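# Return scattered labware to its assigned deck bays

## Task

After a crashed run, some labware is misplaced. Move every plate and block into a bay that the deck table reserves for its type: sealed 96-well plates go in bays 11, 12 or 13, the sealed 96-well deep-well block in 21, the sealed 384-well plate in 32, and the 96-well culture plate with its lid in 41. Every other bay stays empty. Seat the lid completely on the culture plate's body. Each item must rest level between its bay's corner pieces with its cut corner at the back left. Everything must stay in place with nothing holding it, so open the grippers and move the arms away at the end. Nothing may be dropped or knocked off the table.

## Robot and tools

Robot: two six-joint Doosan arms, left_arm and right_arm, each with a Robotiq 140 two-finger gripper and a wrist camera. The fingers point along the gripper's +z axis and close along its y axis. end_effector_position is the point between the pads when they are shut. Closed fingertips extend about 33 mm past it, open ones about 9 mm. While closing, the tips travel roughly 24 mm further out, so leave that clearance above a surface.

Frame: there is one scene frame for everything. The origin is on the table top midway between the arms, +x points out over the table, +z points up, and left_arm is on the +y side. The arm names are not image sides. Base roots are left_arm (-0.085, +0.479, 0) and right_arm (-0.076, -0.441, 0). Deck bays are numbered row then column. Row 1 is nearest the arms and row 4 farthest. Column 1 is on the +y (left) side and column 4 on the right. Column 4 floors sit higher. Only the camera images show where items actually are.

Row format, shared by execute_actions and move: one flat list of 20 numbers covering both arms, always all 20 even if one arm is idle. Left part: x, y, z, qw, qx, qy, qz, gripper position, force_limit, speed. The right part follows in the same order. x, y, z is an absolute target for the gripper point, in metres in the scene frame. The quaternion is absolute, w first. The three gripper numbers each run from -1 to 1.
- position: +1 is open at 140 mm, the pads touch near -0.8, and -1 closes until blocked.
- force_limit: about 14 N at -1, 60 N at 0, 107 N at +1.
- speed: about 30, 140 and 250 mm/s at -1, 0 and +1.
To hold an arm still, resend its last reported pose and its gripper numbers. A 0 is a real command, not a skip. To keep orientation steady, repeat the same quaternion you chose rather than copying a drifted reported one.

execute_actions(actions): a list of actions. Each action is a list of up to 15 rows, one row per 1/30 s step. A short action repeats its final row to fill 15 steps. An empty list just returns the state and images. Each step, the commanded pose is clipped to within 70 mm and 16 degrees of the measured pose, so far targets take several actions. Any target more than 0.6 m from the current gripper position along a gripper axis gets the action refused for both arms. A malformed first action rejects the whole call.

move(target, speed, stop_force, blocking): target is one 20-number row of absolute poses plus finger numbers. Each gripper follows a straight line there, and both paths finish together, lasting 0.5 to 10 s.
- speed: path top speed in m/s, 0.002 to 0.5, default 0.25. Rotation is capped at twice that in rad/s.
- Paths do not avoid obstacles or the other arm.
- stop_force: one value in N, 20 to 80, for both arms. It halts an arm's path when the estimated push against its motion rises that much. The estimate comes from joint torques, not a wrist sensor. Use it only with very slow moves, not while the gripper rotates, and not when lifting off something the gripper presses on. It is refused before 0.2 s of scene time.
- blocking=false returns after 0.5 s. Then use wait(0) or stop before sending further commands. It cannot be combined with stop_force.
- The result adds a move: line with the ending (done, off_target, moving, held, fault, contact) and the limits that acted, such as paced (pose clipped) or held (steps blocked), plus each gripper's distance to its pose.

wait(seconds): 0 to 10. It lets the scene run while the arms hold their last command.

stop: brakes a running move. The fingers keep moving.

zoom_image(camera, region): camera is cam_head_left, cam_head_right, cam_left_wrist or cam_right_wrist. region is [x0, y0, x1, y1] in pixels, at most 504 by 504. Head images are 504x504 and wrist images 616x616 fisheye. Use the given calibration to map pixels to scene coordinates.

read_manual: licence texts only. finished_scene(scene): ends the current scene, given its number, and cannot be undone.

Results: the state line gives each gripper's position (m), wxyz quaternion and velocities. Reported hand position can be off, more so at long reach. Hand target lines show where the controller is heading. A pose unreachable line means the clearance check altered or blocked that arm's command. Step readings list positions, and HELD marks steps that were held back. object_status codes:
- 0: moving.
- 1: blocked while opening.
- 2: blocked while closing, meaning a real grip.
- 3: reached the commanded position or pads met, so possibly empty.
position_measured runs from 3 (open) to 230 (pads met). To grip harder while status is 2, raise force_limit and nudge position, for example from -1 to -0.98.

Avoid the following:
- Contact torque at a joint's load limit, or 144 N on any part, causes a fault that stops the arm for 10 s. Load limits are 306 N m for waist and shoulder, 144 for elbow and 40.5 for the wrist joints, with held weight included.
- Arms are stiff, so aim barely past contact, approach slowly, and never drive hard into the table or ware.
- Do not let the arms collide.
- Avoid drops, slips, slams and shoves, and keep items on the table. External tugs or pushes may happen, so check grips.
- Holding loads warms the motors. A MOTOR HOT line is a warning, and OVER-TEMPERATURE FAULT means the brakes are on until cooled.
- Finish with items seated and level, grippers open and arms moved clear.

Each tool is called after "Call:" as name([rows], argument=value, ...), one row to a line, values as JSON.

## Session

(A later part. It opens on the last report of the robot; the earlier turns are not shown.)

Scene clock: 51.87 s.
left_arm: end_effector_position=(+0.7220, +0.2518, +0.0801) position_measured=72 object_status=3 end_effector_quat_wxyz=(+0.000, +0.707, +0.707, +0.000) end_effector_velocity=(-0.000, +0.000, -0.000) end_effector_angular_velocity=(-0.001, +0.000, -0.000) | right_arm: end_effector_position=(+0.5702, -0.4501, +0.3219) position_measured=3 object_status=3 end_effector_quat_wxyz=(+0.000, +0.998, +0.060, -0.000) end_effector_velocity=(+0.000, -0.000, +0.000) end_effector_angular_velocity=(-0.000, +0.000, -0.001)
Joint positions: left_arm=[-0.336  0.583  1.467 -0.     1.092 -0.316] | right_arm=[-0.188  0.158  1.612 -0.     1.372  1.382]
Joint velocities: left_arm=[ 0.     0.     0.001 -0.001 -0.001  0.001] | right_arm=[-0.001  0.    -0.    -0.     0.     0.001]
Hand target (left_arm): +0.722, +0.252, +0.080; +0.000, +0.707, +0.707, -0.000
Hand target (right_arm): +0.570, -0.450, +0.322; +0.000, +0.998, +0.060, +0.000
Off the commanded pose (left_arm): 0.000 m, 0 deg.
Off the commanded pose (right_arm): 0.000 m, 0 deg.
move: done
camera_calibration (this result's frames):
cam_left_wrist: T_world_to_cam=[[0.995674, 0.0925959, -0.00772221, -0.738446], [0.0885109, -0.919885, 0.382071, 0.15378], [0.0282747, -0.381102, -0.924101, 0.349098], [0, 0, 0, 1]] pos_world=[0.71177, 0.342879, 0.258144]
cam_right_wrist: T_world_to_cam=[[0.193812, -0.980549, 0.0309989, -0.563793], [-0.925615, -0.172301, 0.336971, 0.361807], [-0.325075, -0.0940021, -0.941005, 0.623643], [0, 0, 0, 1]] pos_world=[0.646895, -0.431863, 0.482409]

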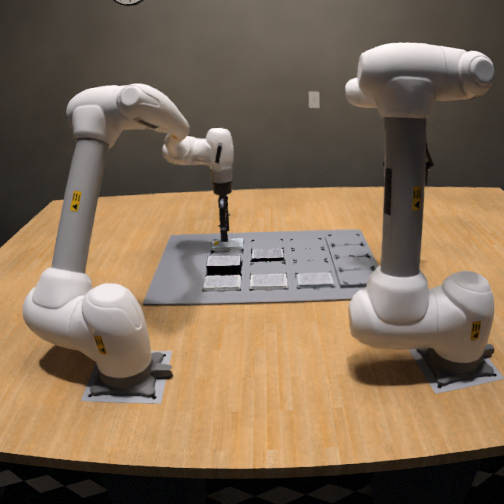

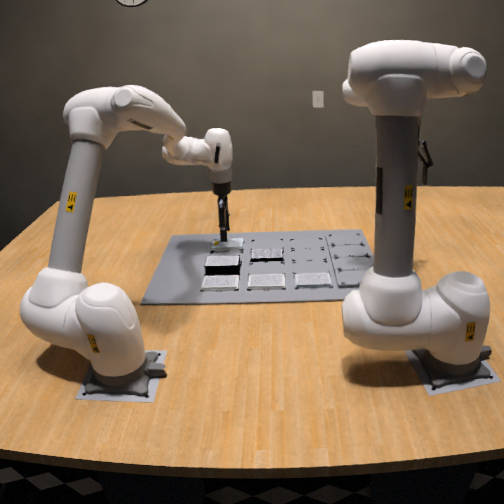

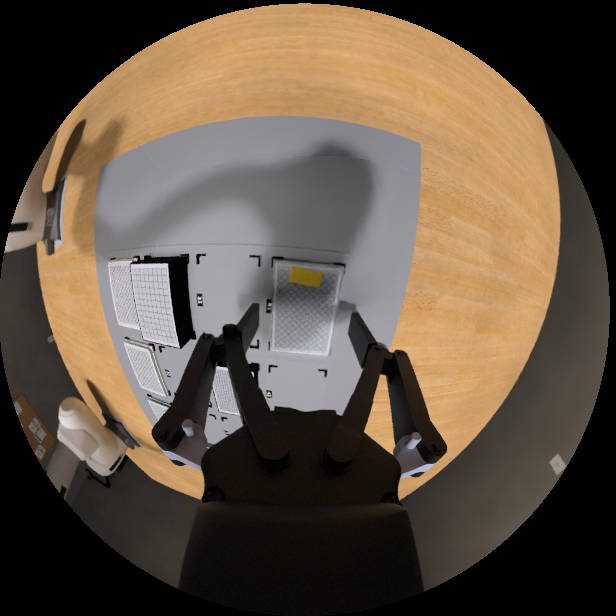

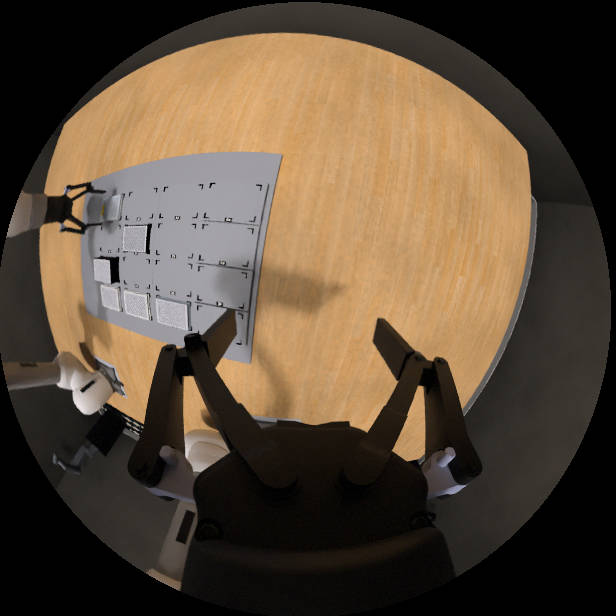

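Call:
move(target=[0.722,0.20,0.075,0,0.7071,0.7071,0,-0.7,-0.6,0.5,0.5702,-0.4501,0.3219,0,0.998,0.06,0,1,0,0], speed=0.1)

Call:
move(target=[0.722,0.20,0.05,0,0.7071,0.7071,0,-0.7,-0.6,0.5,0.5702,-0.4501,0.3219,0,0.998,0.06,0,1,0,0], speed=0.006, stop_force=20)

Call:
move(target=[0.722,0.20,0.07,0,0.7071,0.7071,0,-0.7,-0.6,0.5,0.5702,-0.4501,0.3219,0,0.998,0.06,0,1,0,0], speed=0.05)

Call:
move(target=[0.722,0.29,0.07,0,0.7071,0.7071,0,-0.7,-0.6,0.5,0.5702,-0.4501,0.3219,0,0.998,0.06,0,1,0,0], speed=0.15)

Call:
move(target=[0.722,0.29,0.05,0,0.7071,0.7071,0,-0.7,-0.6,0.5,0.5702,-0.4501,0.3219,0,0.998,0.06,0,1,0,0], speed=0.006, stop_force=20)

Call:
move(target=[0.722,0.29,0.12,0,0.7071,0.7071,0,-0.7,-0.6,0.5,0.5702,-0.4501,0.3219,0,0.998,0.06,0,1,0,0], speed=0.1)

Call:
zoom_image(camera="cam_head_left", region=[190, 225, 350, 300])

Scene clock: 53.27 s.
left_arm: end_effector_position=(+0.7219, +0.1999, +0.0750) position_measured=217 object_status=3 end_effector_quat_wxyz=(-0.000, +0.707, +0.707, -0.000) end_effector_velocity=(+0.001, +0.000, +0.001) end_effector_angular_velocity=(-0.001, -0.001, -0.001) | right_arm: end_effector_position=(+0.5702, -0.4501, +0.3219) position_measured=3 object_status=3 end_effector_quat_wxyz=(-0.000, +0.998, +0.060, -0.000) end_effector_velocity=(+0.000, +0.000, -0.000) end_effector_angular_velocity=(-0.000, -0.001, +0.000)
Joint positions: left_arm=[-0.394  0.609  1.433 -0.     1.1   -0.374] | right_arm=[-0.188  0.158  1.612  0.     1.372  1.382]
Joint velocities: left_arm=[ 0.    -0.    -0.001 -0.     0.     0.002] | right_arm=[ 0.     0.     0.    -0.    -0.001 -0.   ]
Hand target (left_arm): +0.722, +0.200, +0.075; -0.000, +0.707, +0.707, -0.000
Hand target (right_arm): +0.570, -0.450, +0.322; +0.000, +0.998, +0.060, +0.000
Off the commanded pose (left_arm): 0.000 m, 0 deg.
Off the commanded pose (right_arm): 0.000 m, 0 deg.
move: done
camera_calibration (this result's frames):
cam_left_wrist: T_world_to_cam=[[0.995679, 0.0925235, -0.00789181, -0.733501], [0.0885095, -0.919897, 0.382042, 0.108018], [0.0280882, -0.38109, -0.924111, 0.324714], [0, 0, 0, 1]] pos_world=[0.711651, 0.290977, 0.253016]
cam_right_wrist: T_world_to_cam=[[0.193813, -0.980549, 0.0309988, -0.563793], [-0.925615, -0.172302, 0.336971, 0.361807], [-0.325075, -0.0940021, -0.941005, 0.623643], [0, 0, 0, 1]] pos_world=[0.646895, -0.431862, 0.482409]

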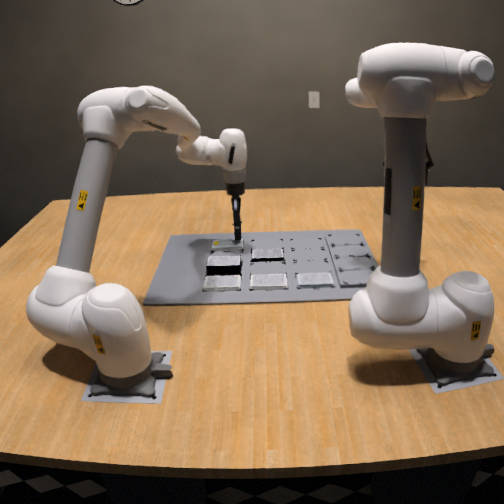

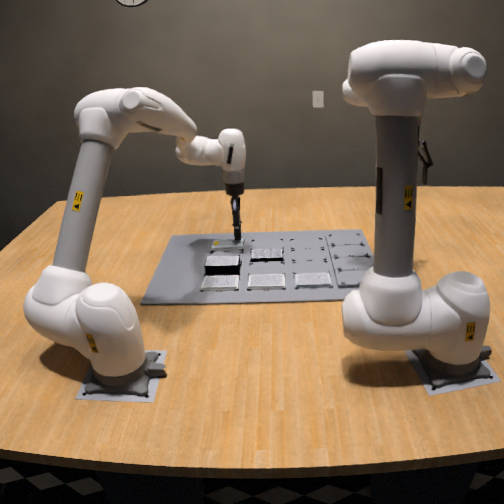

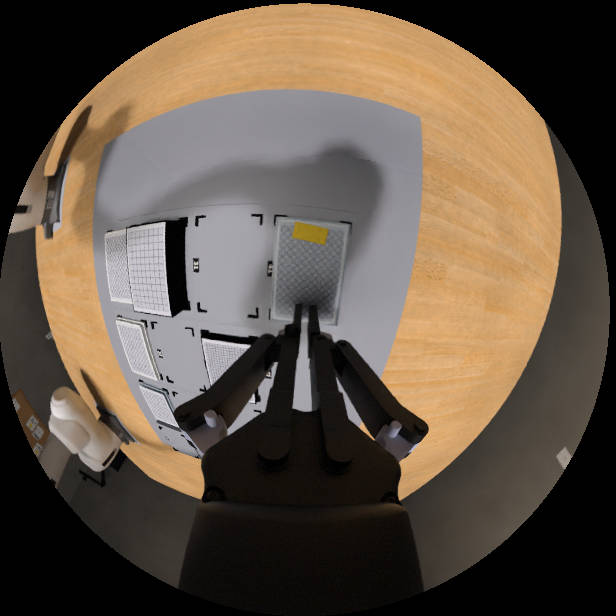

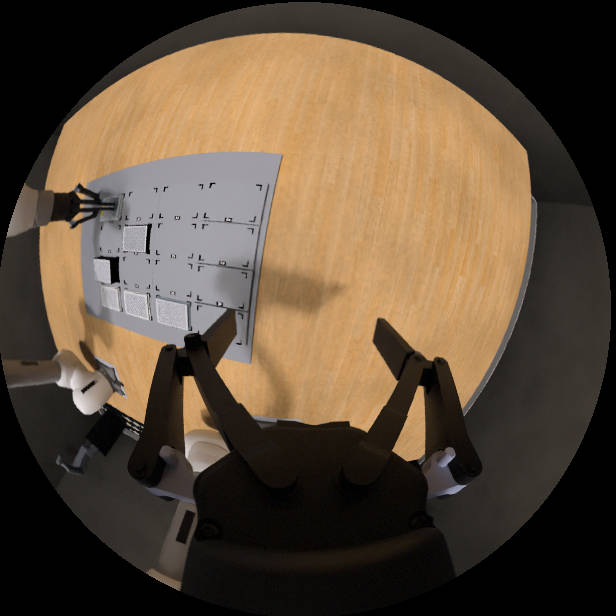

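Scene clock: 56.20 s.
left_arm: end_effector_position=(+0.7219, +0.2000, +0.0594) position_measured=217 object_status=3 end_effector_quat_wxyz=(+0.000, +0.707, +0.707, +0.000) end_effector_velocity=(+0.000, +0.000, +0.001) end_effector_angular_velocity=(-0.001, +0.000, +0.000) | right_arm: end_effector_position=(+0.5702, -0.4501, +0.3219) position_measured=3 object_status=3 end_effector_quat_wxyz=(+0.000, +0.998, +0.060, -0.000) end_effector_velocity=(-0.000, -0.000, +0.000) end_effector_angular_velocity=(+0.000, +0.000, -0.001)
Joint positions: left_arm=[-0.394  0.62   1.444 -0.     1.077 -0.374] | right_arm=[-0.188  0.158  1.612 -0.     1.372  1.382]
Joint velocities: left_arm=[ 0.001  0.    -0.001 -0.001  0.001  0.001] | right_arm=[-0. -0.  0.  0.  0.  0.]
Hand target (left_arm): +0.722, +0.200, +0.059; +0.000, +0.707, +0.707, +0.000
Hand target (right_arm): +0.570, -0.450, +0.322; +0.000, +0.998, +0.060, +0.000
Off the commanded pose (left_arm): 0.009 m, 0 deg.
Off the commanded pose (right_arm): 0.000 m, 0 deg.
move: contact (left_arm)
camera_calibration (this result's frames):
cam_left_wrist: T_world_to_cam=[[0.995673, 0.0926098, -0.00769524, -0.733739], [0.0885126, -0.919872, 0.3821, 0.114023], [0.0283076, -0.381128, -0.924089, 0.310176], [0, 0, 0, 1]] pos_world=[0.711691, 0.291054, 0.237415]
cam_right_wrist: T_world_to_cam=[[0.193812, -0.980549, 0.0309989, -0.563793], [-0.925615, -0.172301, 0.336971, 0.361807], [-0.325075, -0.0940021, -0.941005, 0.623643], [0, 0, 0, 1]] pos_world=[0.646895, -0.431863, 0.482409]

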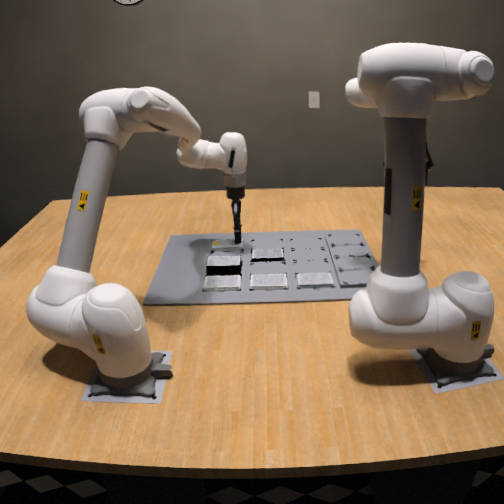

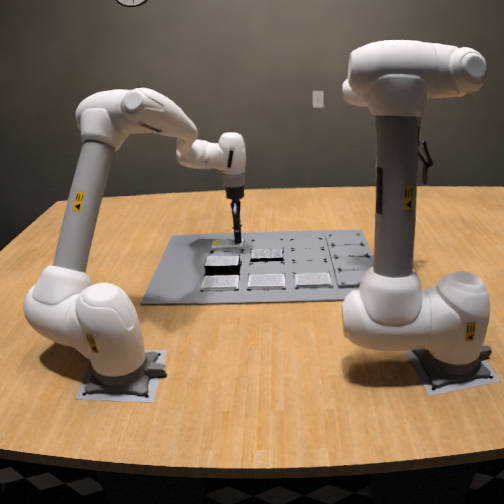

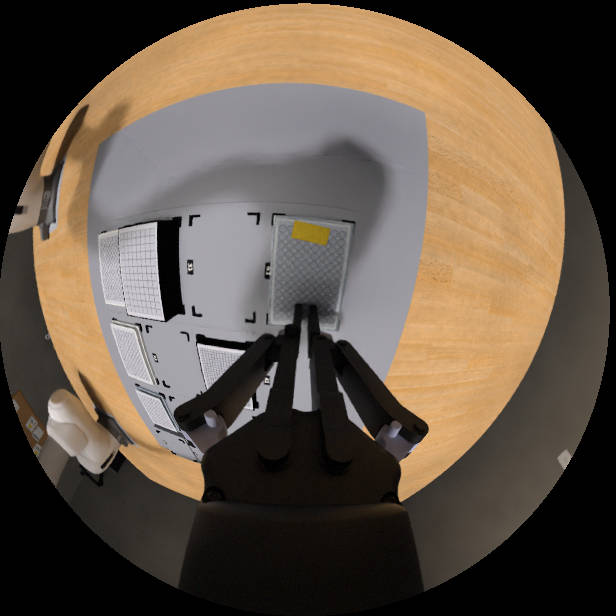

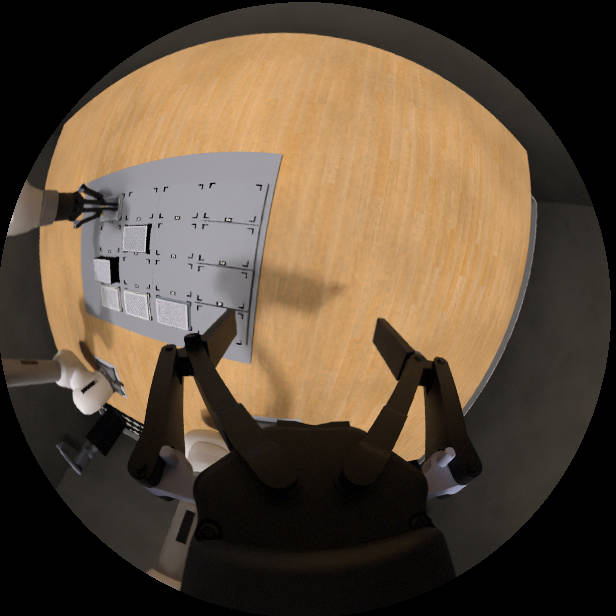

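Scene clock: 56.90 s.
left_arm: end_effector_position=(+0.7220, +0.2000, +0.0700) position_measured=217 object_status=3 end_effector_quat_wxyz=(-0.000, +0.707, +0.707, -0.000) end_effector_velocity=(-0.000, -0.000, +0.000) end_effector_angular_velocity=(-0.000, -0.000, +0.000) | right_arm: end_effector_position=(+0.5702, -0.4501, +0.3219) position_measured=3 object_status=3 end_effector_quat_wxyz=(-0.000, +0.998, +0.060, -0.000) end_effector_velocity=(+0.000, -0.000, +0.000) end_effector_angular_velocity=(+0.000, -0.001, -0.002)
Joint positions: left_arm=[-0.394  0.613  1.437  0.     1.093 -0.374] | right_arm=[-0.188  0.158  1.612  0.     1.372  1.382]
Joint velocities: left_arm=[-0.    -0.001  0.    -0.     0.    -0.   ] | right_arm=[-0.001 -0.     0.     0.    -0.001  0.001]
Hand target (left_arm): +0.722, +0.200, +0.070; +0.000, +0.707, +0.707, -0.000
Hand target (right_arm): +0.570, -0.450, +0.322; +0.000, +0.998, +0.060, +0.000
Off the commanded pose (left_arm): 0.000 m, 0 deg.
Off the commanded pose (right_arm): 0.000 m, 0 deg.
move: done
camera_calibration (this result's frames):
cam_left_wrist: T_world_to_cam=[[0.995668, 0.092651, -0.00780619, -0.733718], [0.0885959, -0.919905, 0.382002, 0.10996], [0.0282119, -0.381038, -0.924129, 0.320064], [0, 0, 0, 1]] pos_world=[0.711768, 0.291089, 0.248048]
cam_right_wrist: T_world_to_cam=[[0.193812, -0.980549, 0.0309987, -0.563793], [-0.925615, -0.172301, 0.336971, 0.361807], [-0.325075, -0.0940019, -0.941005, 0.623643], [0, 0, 0, 1]] pos_world=[0.646895, -0.431863, 0.482409]

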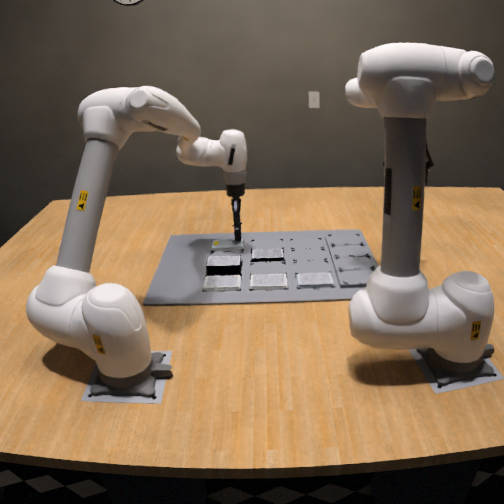

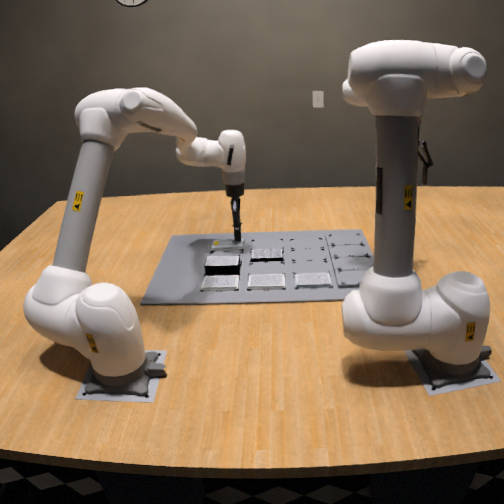

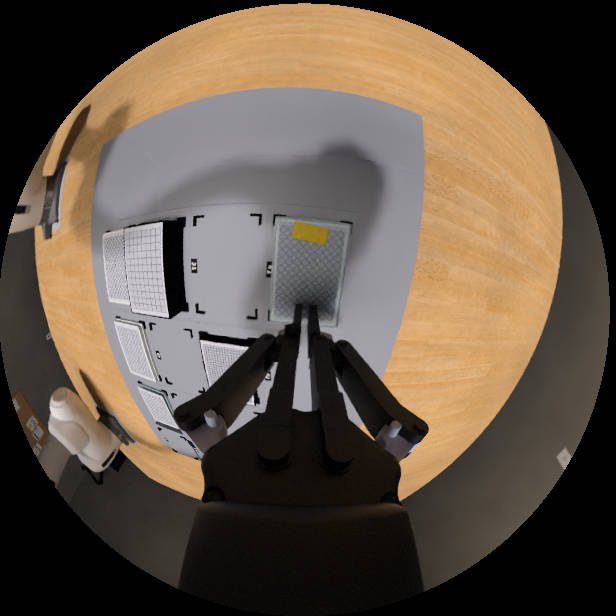

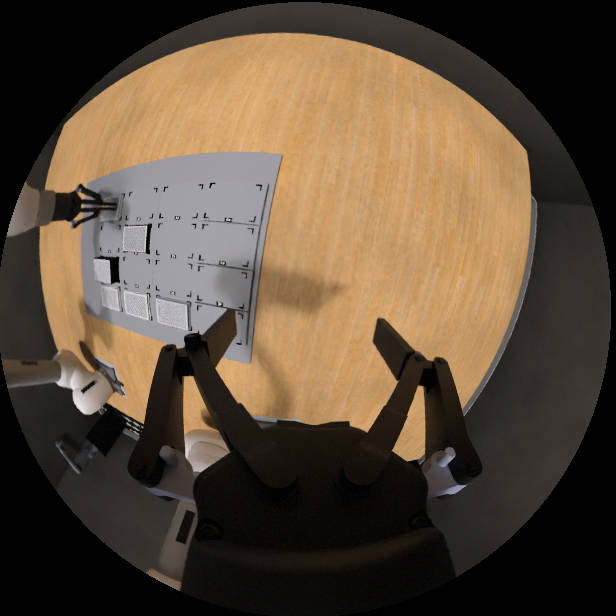

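Scene clock: 57.80 s.
left_arm: end_effector_position=(+0.7222, +0.2902, +0.0701) position_measured=217 object_status=3 end_effector_quat_wxyz=(+0.000, +0.707, +0.707, +0.000) end_effector_velocity=(-0.001, -0.000, -0.000) end_effector_angular_velocity=(-0.001, +0.001, +0.001) | right_arm: end_effector_position=(+0.5702, -0.4501, +0.3219) position_measured=3 object_status=3 end_effector_quat_wxyz=(-0.000, +0.998, +0.060, -0.000) end_effector_velocity=(-0.000, -0.001, +0.000) end_effector_angular_velocity=(-0.001, -0.000, -0.001)
Joint positions: left_arm=[-0.292  0.577  1.497  0.     1.067 -0.272] | right_arm=[-0.188  0.158  1.612  0.     1.372  1.382]
Joint velocities: left_arm=[-0.    -0.     0.001 -0.001  0.001 -0.001] | right_arm=[-0.001 -0.     0.    -0.001  0.    -0.   ]
Hand target (left_arm): +0.722, +0.290, +0.070; +0.000, +0.707, +0.707, +0.000
Hand target (right_arm): +0.570, -0.450, +0.322; -0.000, +0.998, +0.060, +0.000
Off the commanded pose (left_arm): 0.000 m, 0 deg.
Off the commanded pose (right_arm): 0.000 m, 0 deg.
move: done
camera_calibration (this result's frames):
cam_left_wrist: T_world_to_cam=[[0.995672, 0.0926203, -0.00761943, -0.742259], [0.0884983, -0.919941, 0.381938, 0.192933], [0.0283658, -0.380959, -0.924157, 0.354361], [0, 0, 0, 1]] pos_world=[0.71192, 0.381232, 0.248141]
cam_right_wrist: T_world_to_cam=[[0.193813, -0.980549, 0.0309988, -0.563793], [-0.925615, -0.172302, 0.33697, 0.361807], [-0.325075, -0.0940021, -0.941005, 0.623643], [0, 0, 0, 1]] pos_world=[0.646895, -0.431863, 0.482409]

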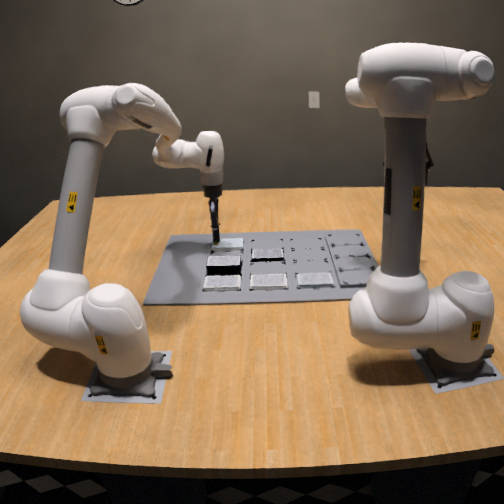

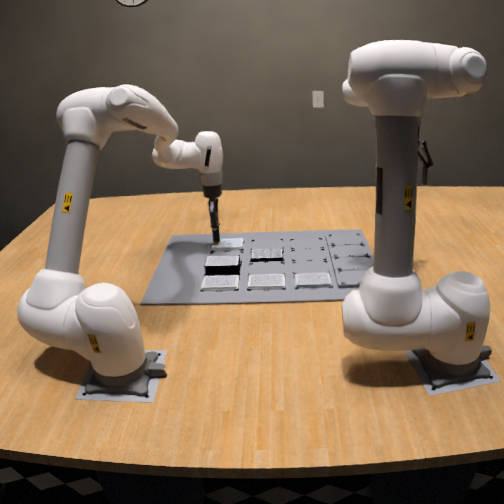

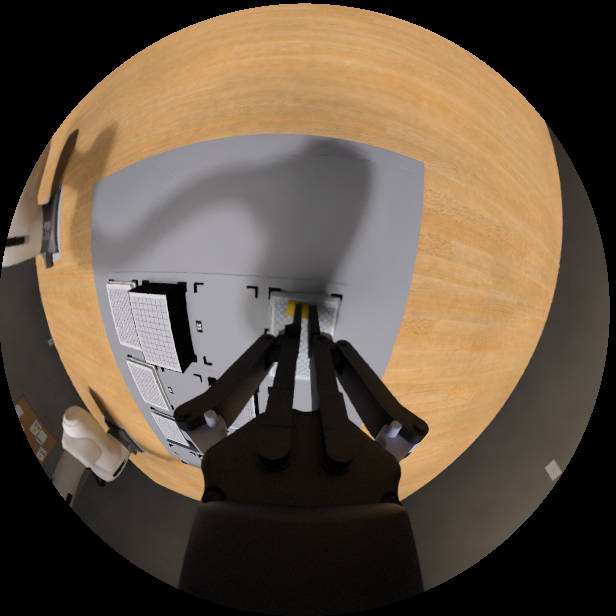

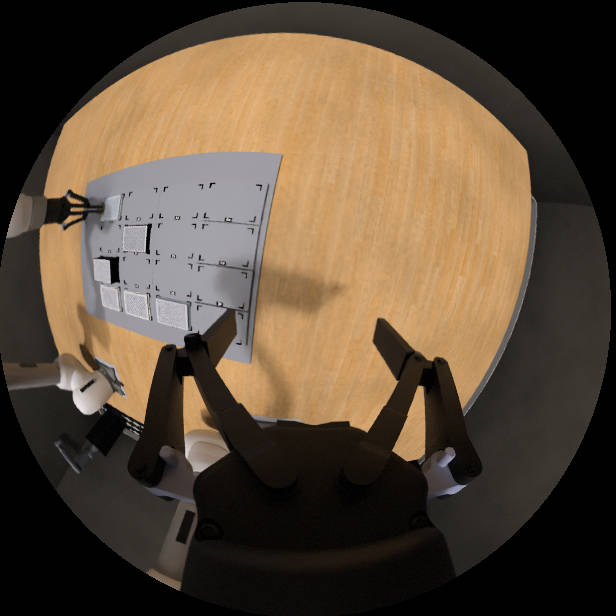

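Scene clock: 59.93 s.
left_arm: end_effector_position=(+0.7221, +0.2901, +0.0593) position_measured=217 object_status=3 end_effector_quat_wxyz=(+0.000, +0.707, +0.707, +0.000) end_effector_velocity=(+0.001, +0.001, +0.001) end_effector_angular_velocity=(+0.001, -0.000, +0.001) | right_arm: end_effector_position=(+0.5702, -0.4501, +0.3219) position_measured=3 object_status=3 end_effector_quat_wxyz=(-0.000, +0.998, +0.060, -0.000) end_effector_velocity=(+0.000, +0.001, +0.000) end_effector_angular_velocity=(-0.000, -0.001, +0.002)
Joint positions: left_arm=[-0.292  0.585  1.505  0.     1.051 -0.272] | right_arm=[-0.188  0.158  1.612  0.     1.372  1.382]
Joint velocities: left_arm=[ 0.001  0.001 -0.003  0.001  0.002 -0.001] | right_arm=[ 0.002 -0.    -0.    -0.    -0.    -0.001]
Hand target (left_arm): +0.722, +0.290, +0.059; +0.000, +0.707, +0.707, +0.000
Hand target (right_arm): +0.570, -0.450, +0.322; -0.000, +0.998, +0.060, +0.000
Off the commanded pose (left_arm): 0.009 m, 0 deg.
Off the commanded pose (right_arm): 0.000 m, 0 deg.
move: contact (left_arm)
camera_calibration (this result's frames):
cam_left_wrist: T_world_to_cam=[[0.995679, 0.0925515, -0.00756126, -0.742227], [0.0884101, -0.919916, 0.38202, 0.197026], [0.0284008, -0.381038, -0.924123, 0.344396], [0, 0, 0, 1]] pos_world=[0.711819, 0.381169, 0.237385]
cam_right_wrist: T_world_to_cam=[[0.193812, -0.980549, 0.0309989, -0.563793], [-0.925615, -0.172301, 0.336971, 0.361807], [-0.325075, -0.0940021, -0.941005, 0.623643], [0, 0, 0, 1]] pos_world=[0.646895, -0.431863, 0.482409]

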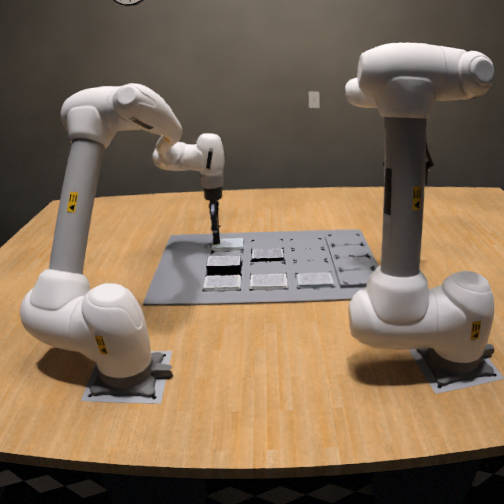

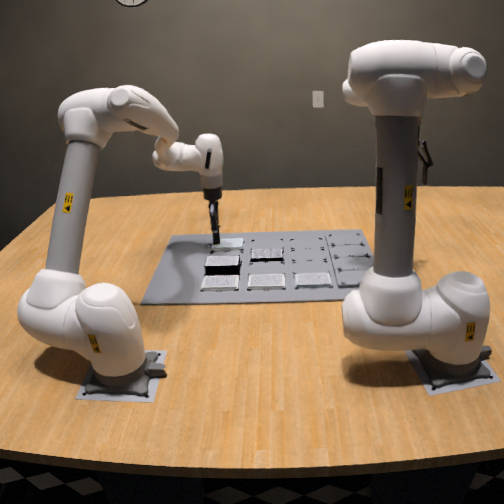

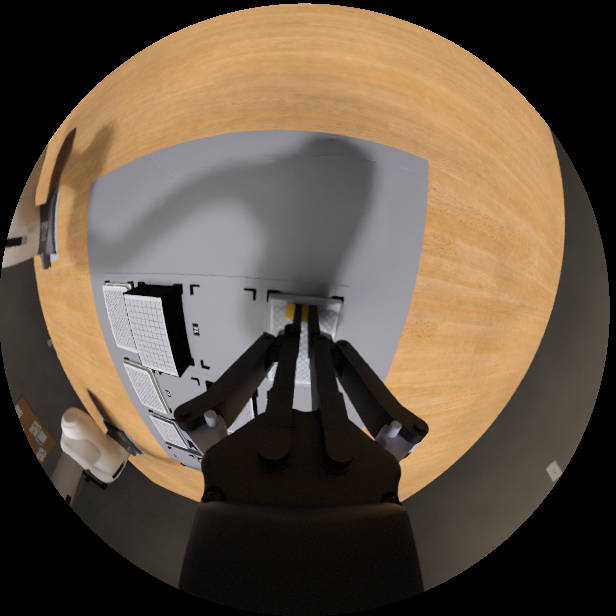

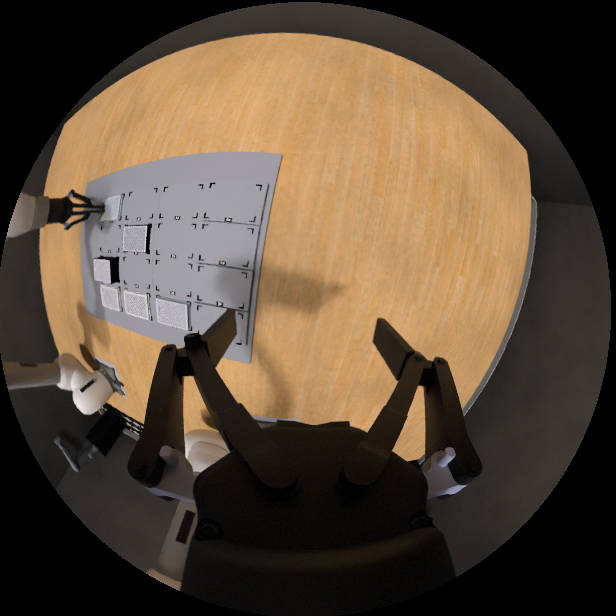

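Scene clock: 60.83 s.
left_arm: end_effector_position=(+0.7220, +0.2900, +0.1201) position_measured=217 object_status=3 end_effector_quat_wxyz=(+0.000, +0.707, +0.707, +0.000) end_effector_velocity=(+0.000, -0.001, -0.000) end_effector_angular_velocity=(-0.001, +0.000, +0.001) | right_arm: end_effector_position=(+0.5702, -0.4501, +0.3219) position_measured=3 object_status=3 end_effector_quat_wxyz=(-0.000, +0.998, +0.060, -0.000) end_effector_velocity=(+0.000, +0.000, +0.000) end_effector_angular_velocity=(-0.000, -0.002, -0.000)
Joint positions: left_arm=[-0.292  0.54   1.458 -0.     1.144 -0.272] | right_arm=[-0.188  0.158  1.612  0.     1.372  1.382]
Joint velocities: left_arm=[-0.     0.001 -0.001 -0.001  0.    -0.   ] | right_arm=[ 0.    -0.     0.    -0.    -0.001  0.   ]
Hand target (left_arm): +0.722, +0.290, +0.120; +0.000, +0.707, +0.707, -0.000
Hand target (right_arm): +0.570, -0.450, +0.322; +0.000, +0.998, +0.060, +0.000
Off the commanded pose (left_arm): 0.000 m, 0 deg.
Off the commanded pose (right_arm): 0.000 m, 0 deg.
move: done
camera_calibration (this result's frames):
cam_left_wrist: T_world_to_cam=[[0.995683, 0.0925002, -0.00768992, -0.741677], [0.0884104, -0.919896, 0.382066, 0.173698], [0.0282672, -0.381096, -0.924103, 0.400649], [0, 0, 0, 1]] pos_world=[0.711793, 0.381075, 0.298173]
cam_right_wrist: T_world_to_cam=[[0.193812, -0.980549, 0.0309988, -0.563793], [-0.925615, -0.172301, 0.33697, 0.361807], [-0.325075, -0.0940019, -0.941005, 0.623643], [0, 0, 0, 1]] pos_world=[0.646895, -0.431863, 0.482409]

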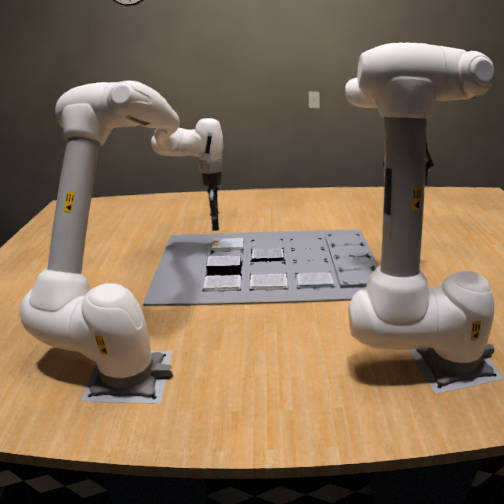

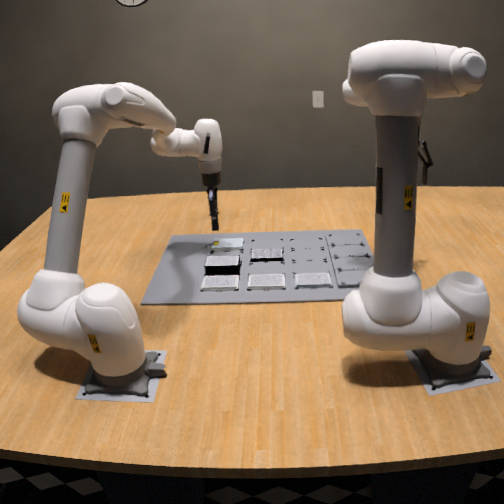

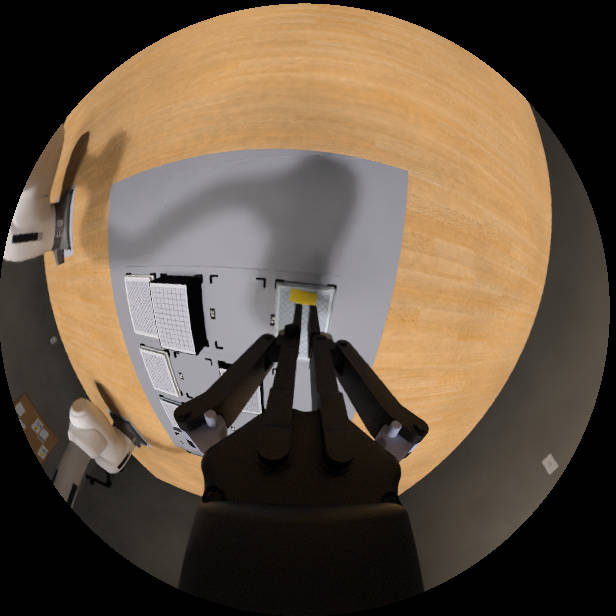

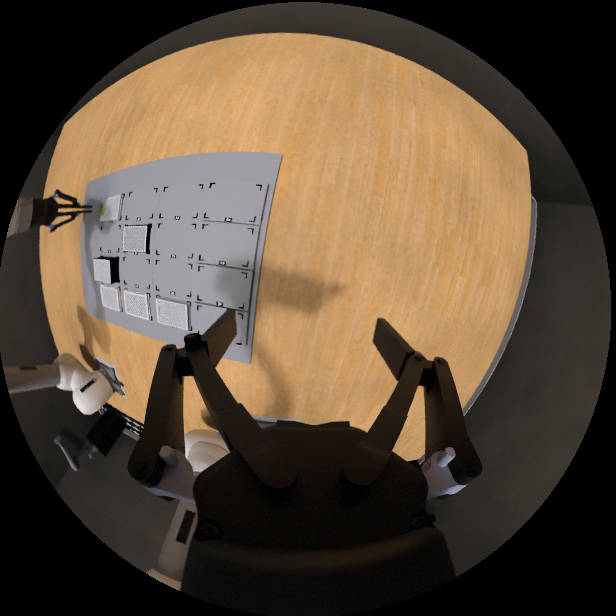

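Region (190, 225, 350, 300) of cam_head_left's 504x504 image, scaled by 3.150, with more detail than that image has; it fills the top 236 rows of this view, and the rest is white.

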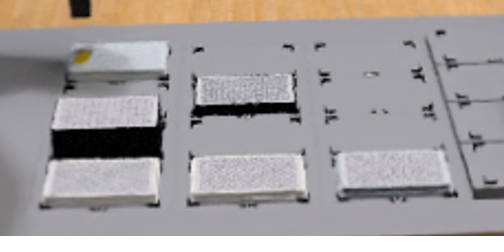

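Call:
finished_scene(scene=1)

The scene is finished: the task was done.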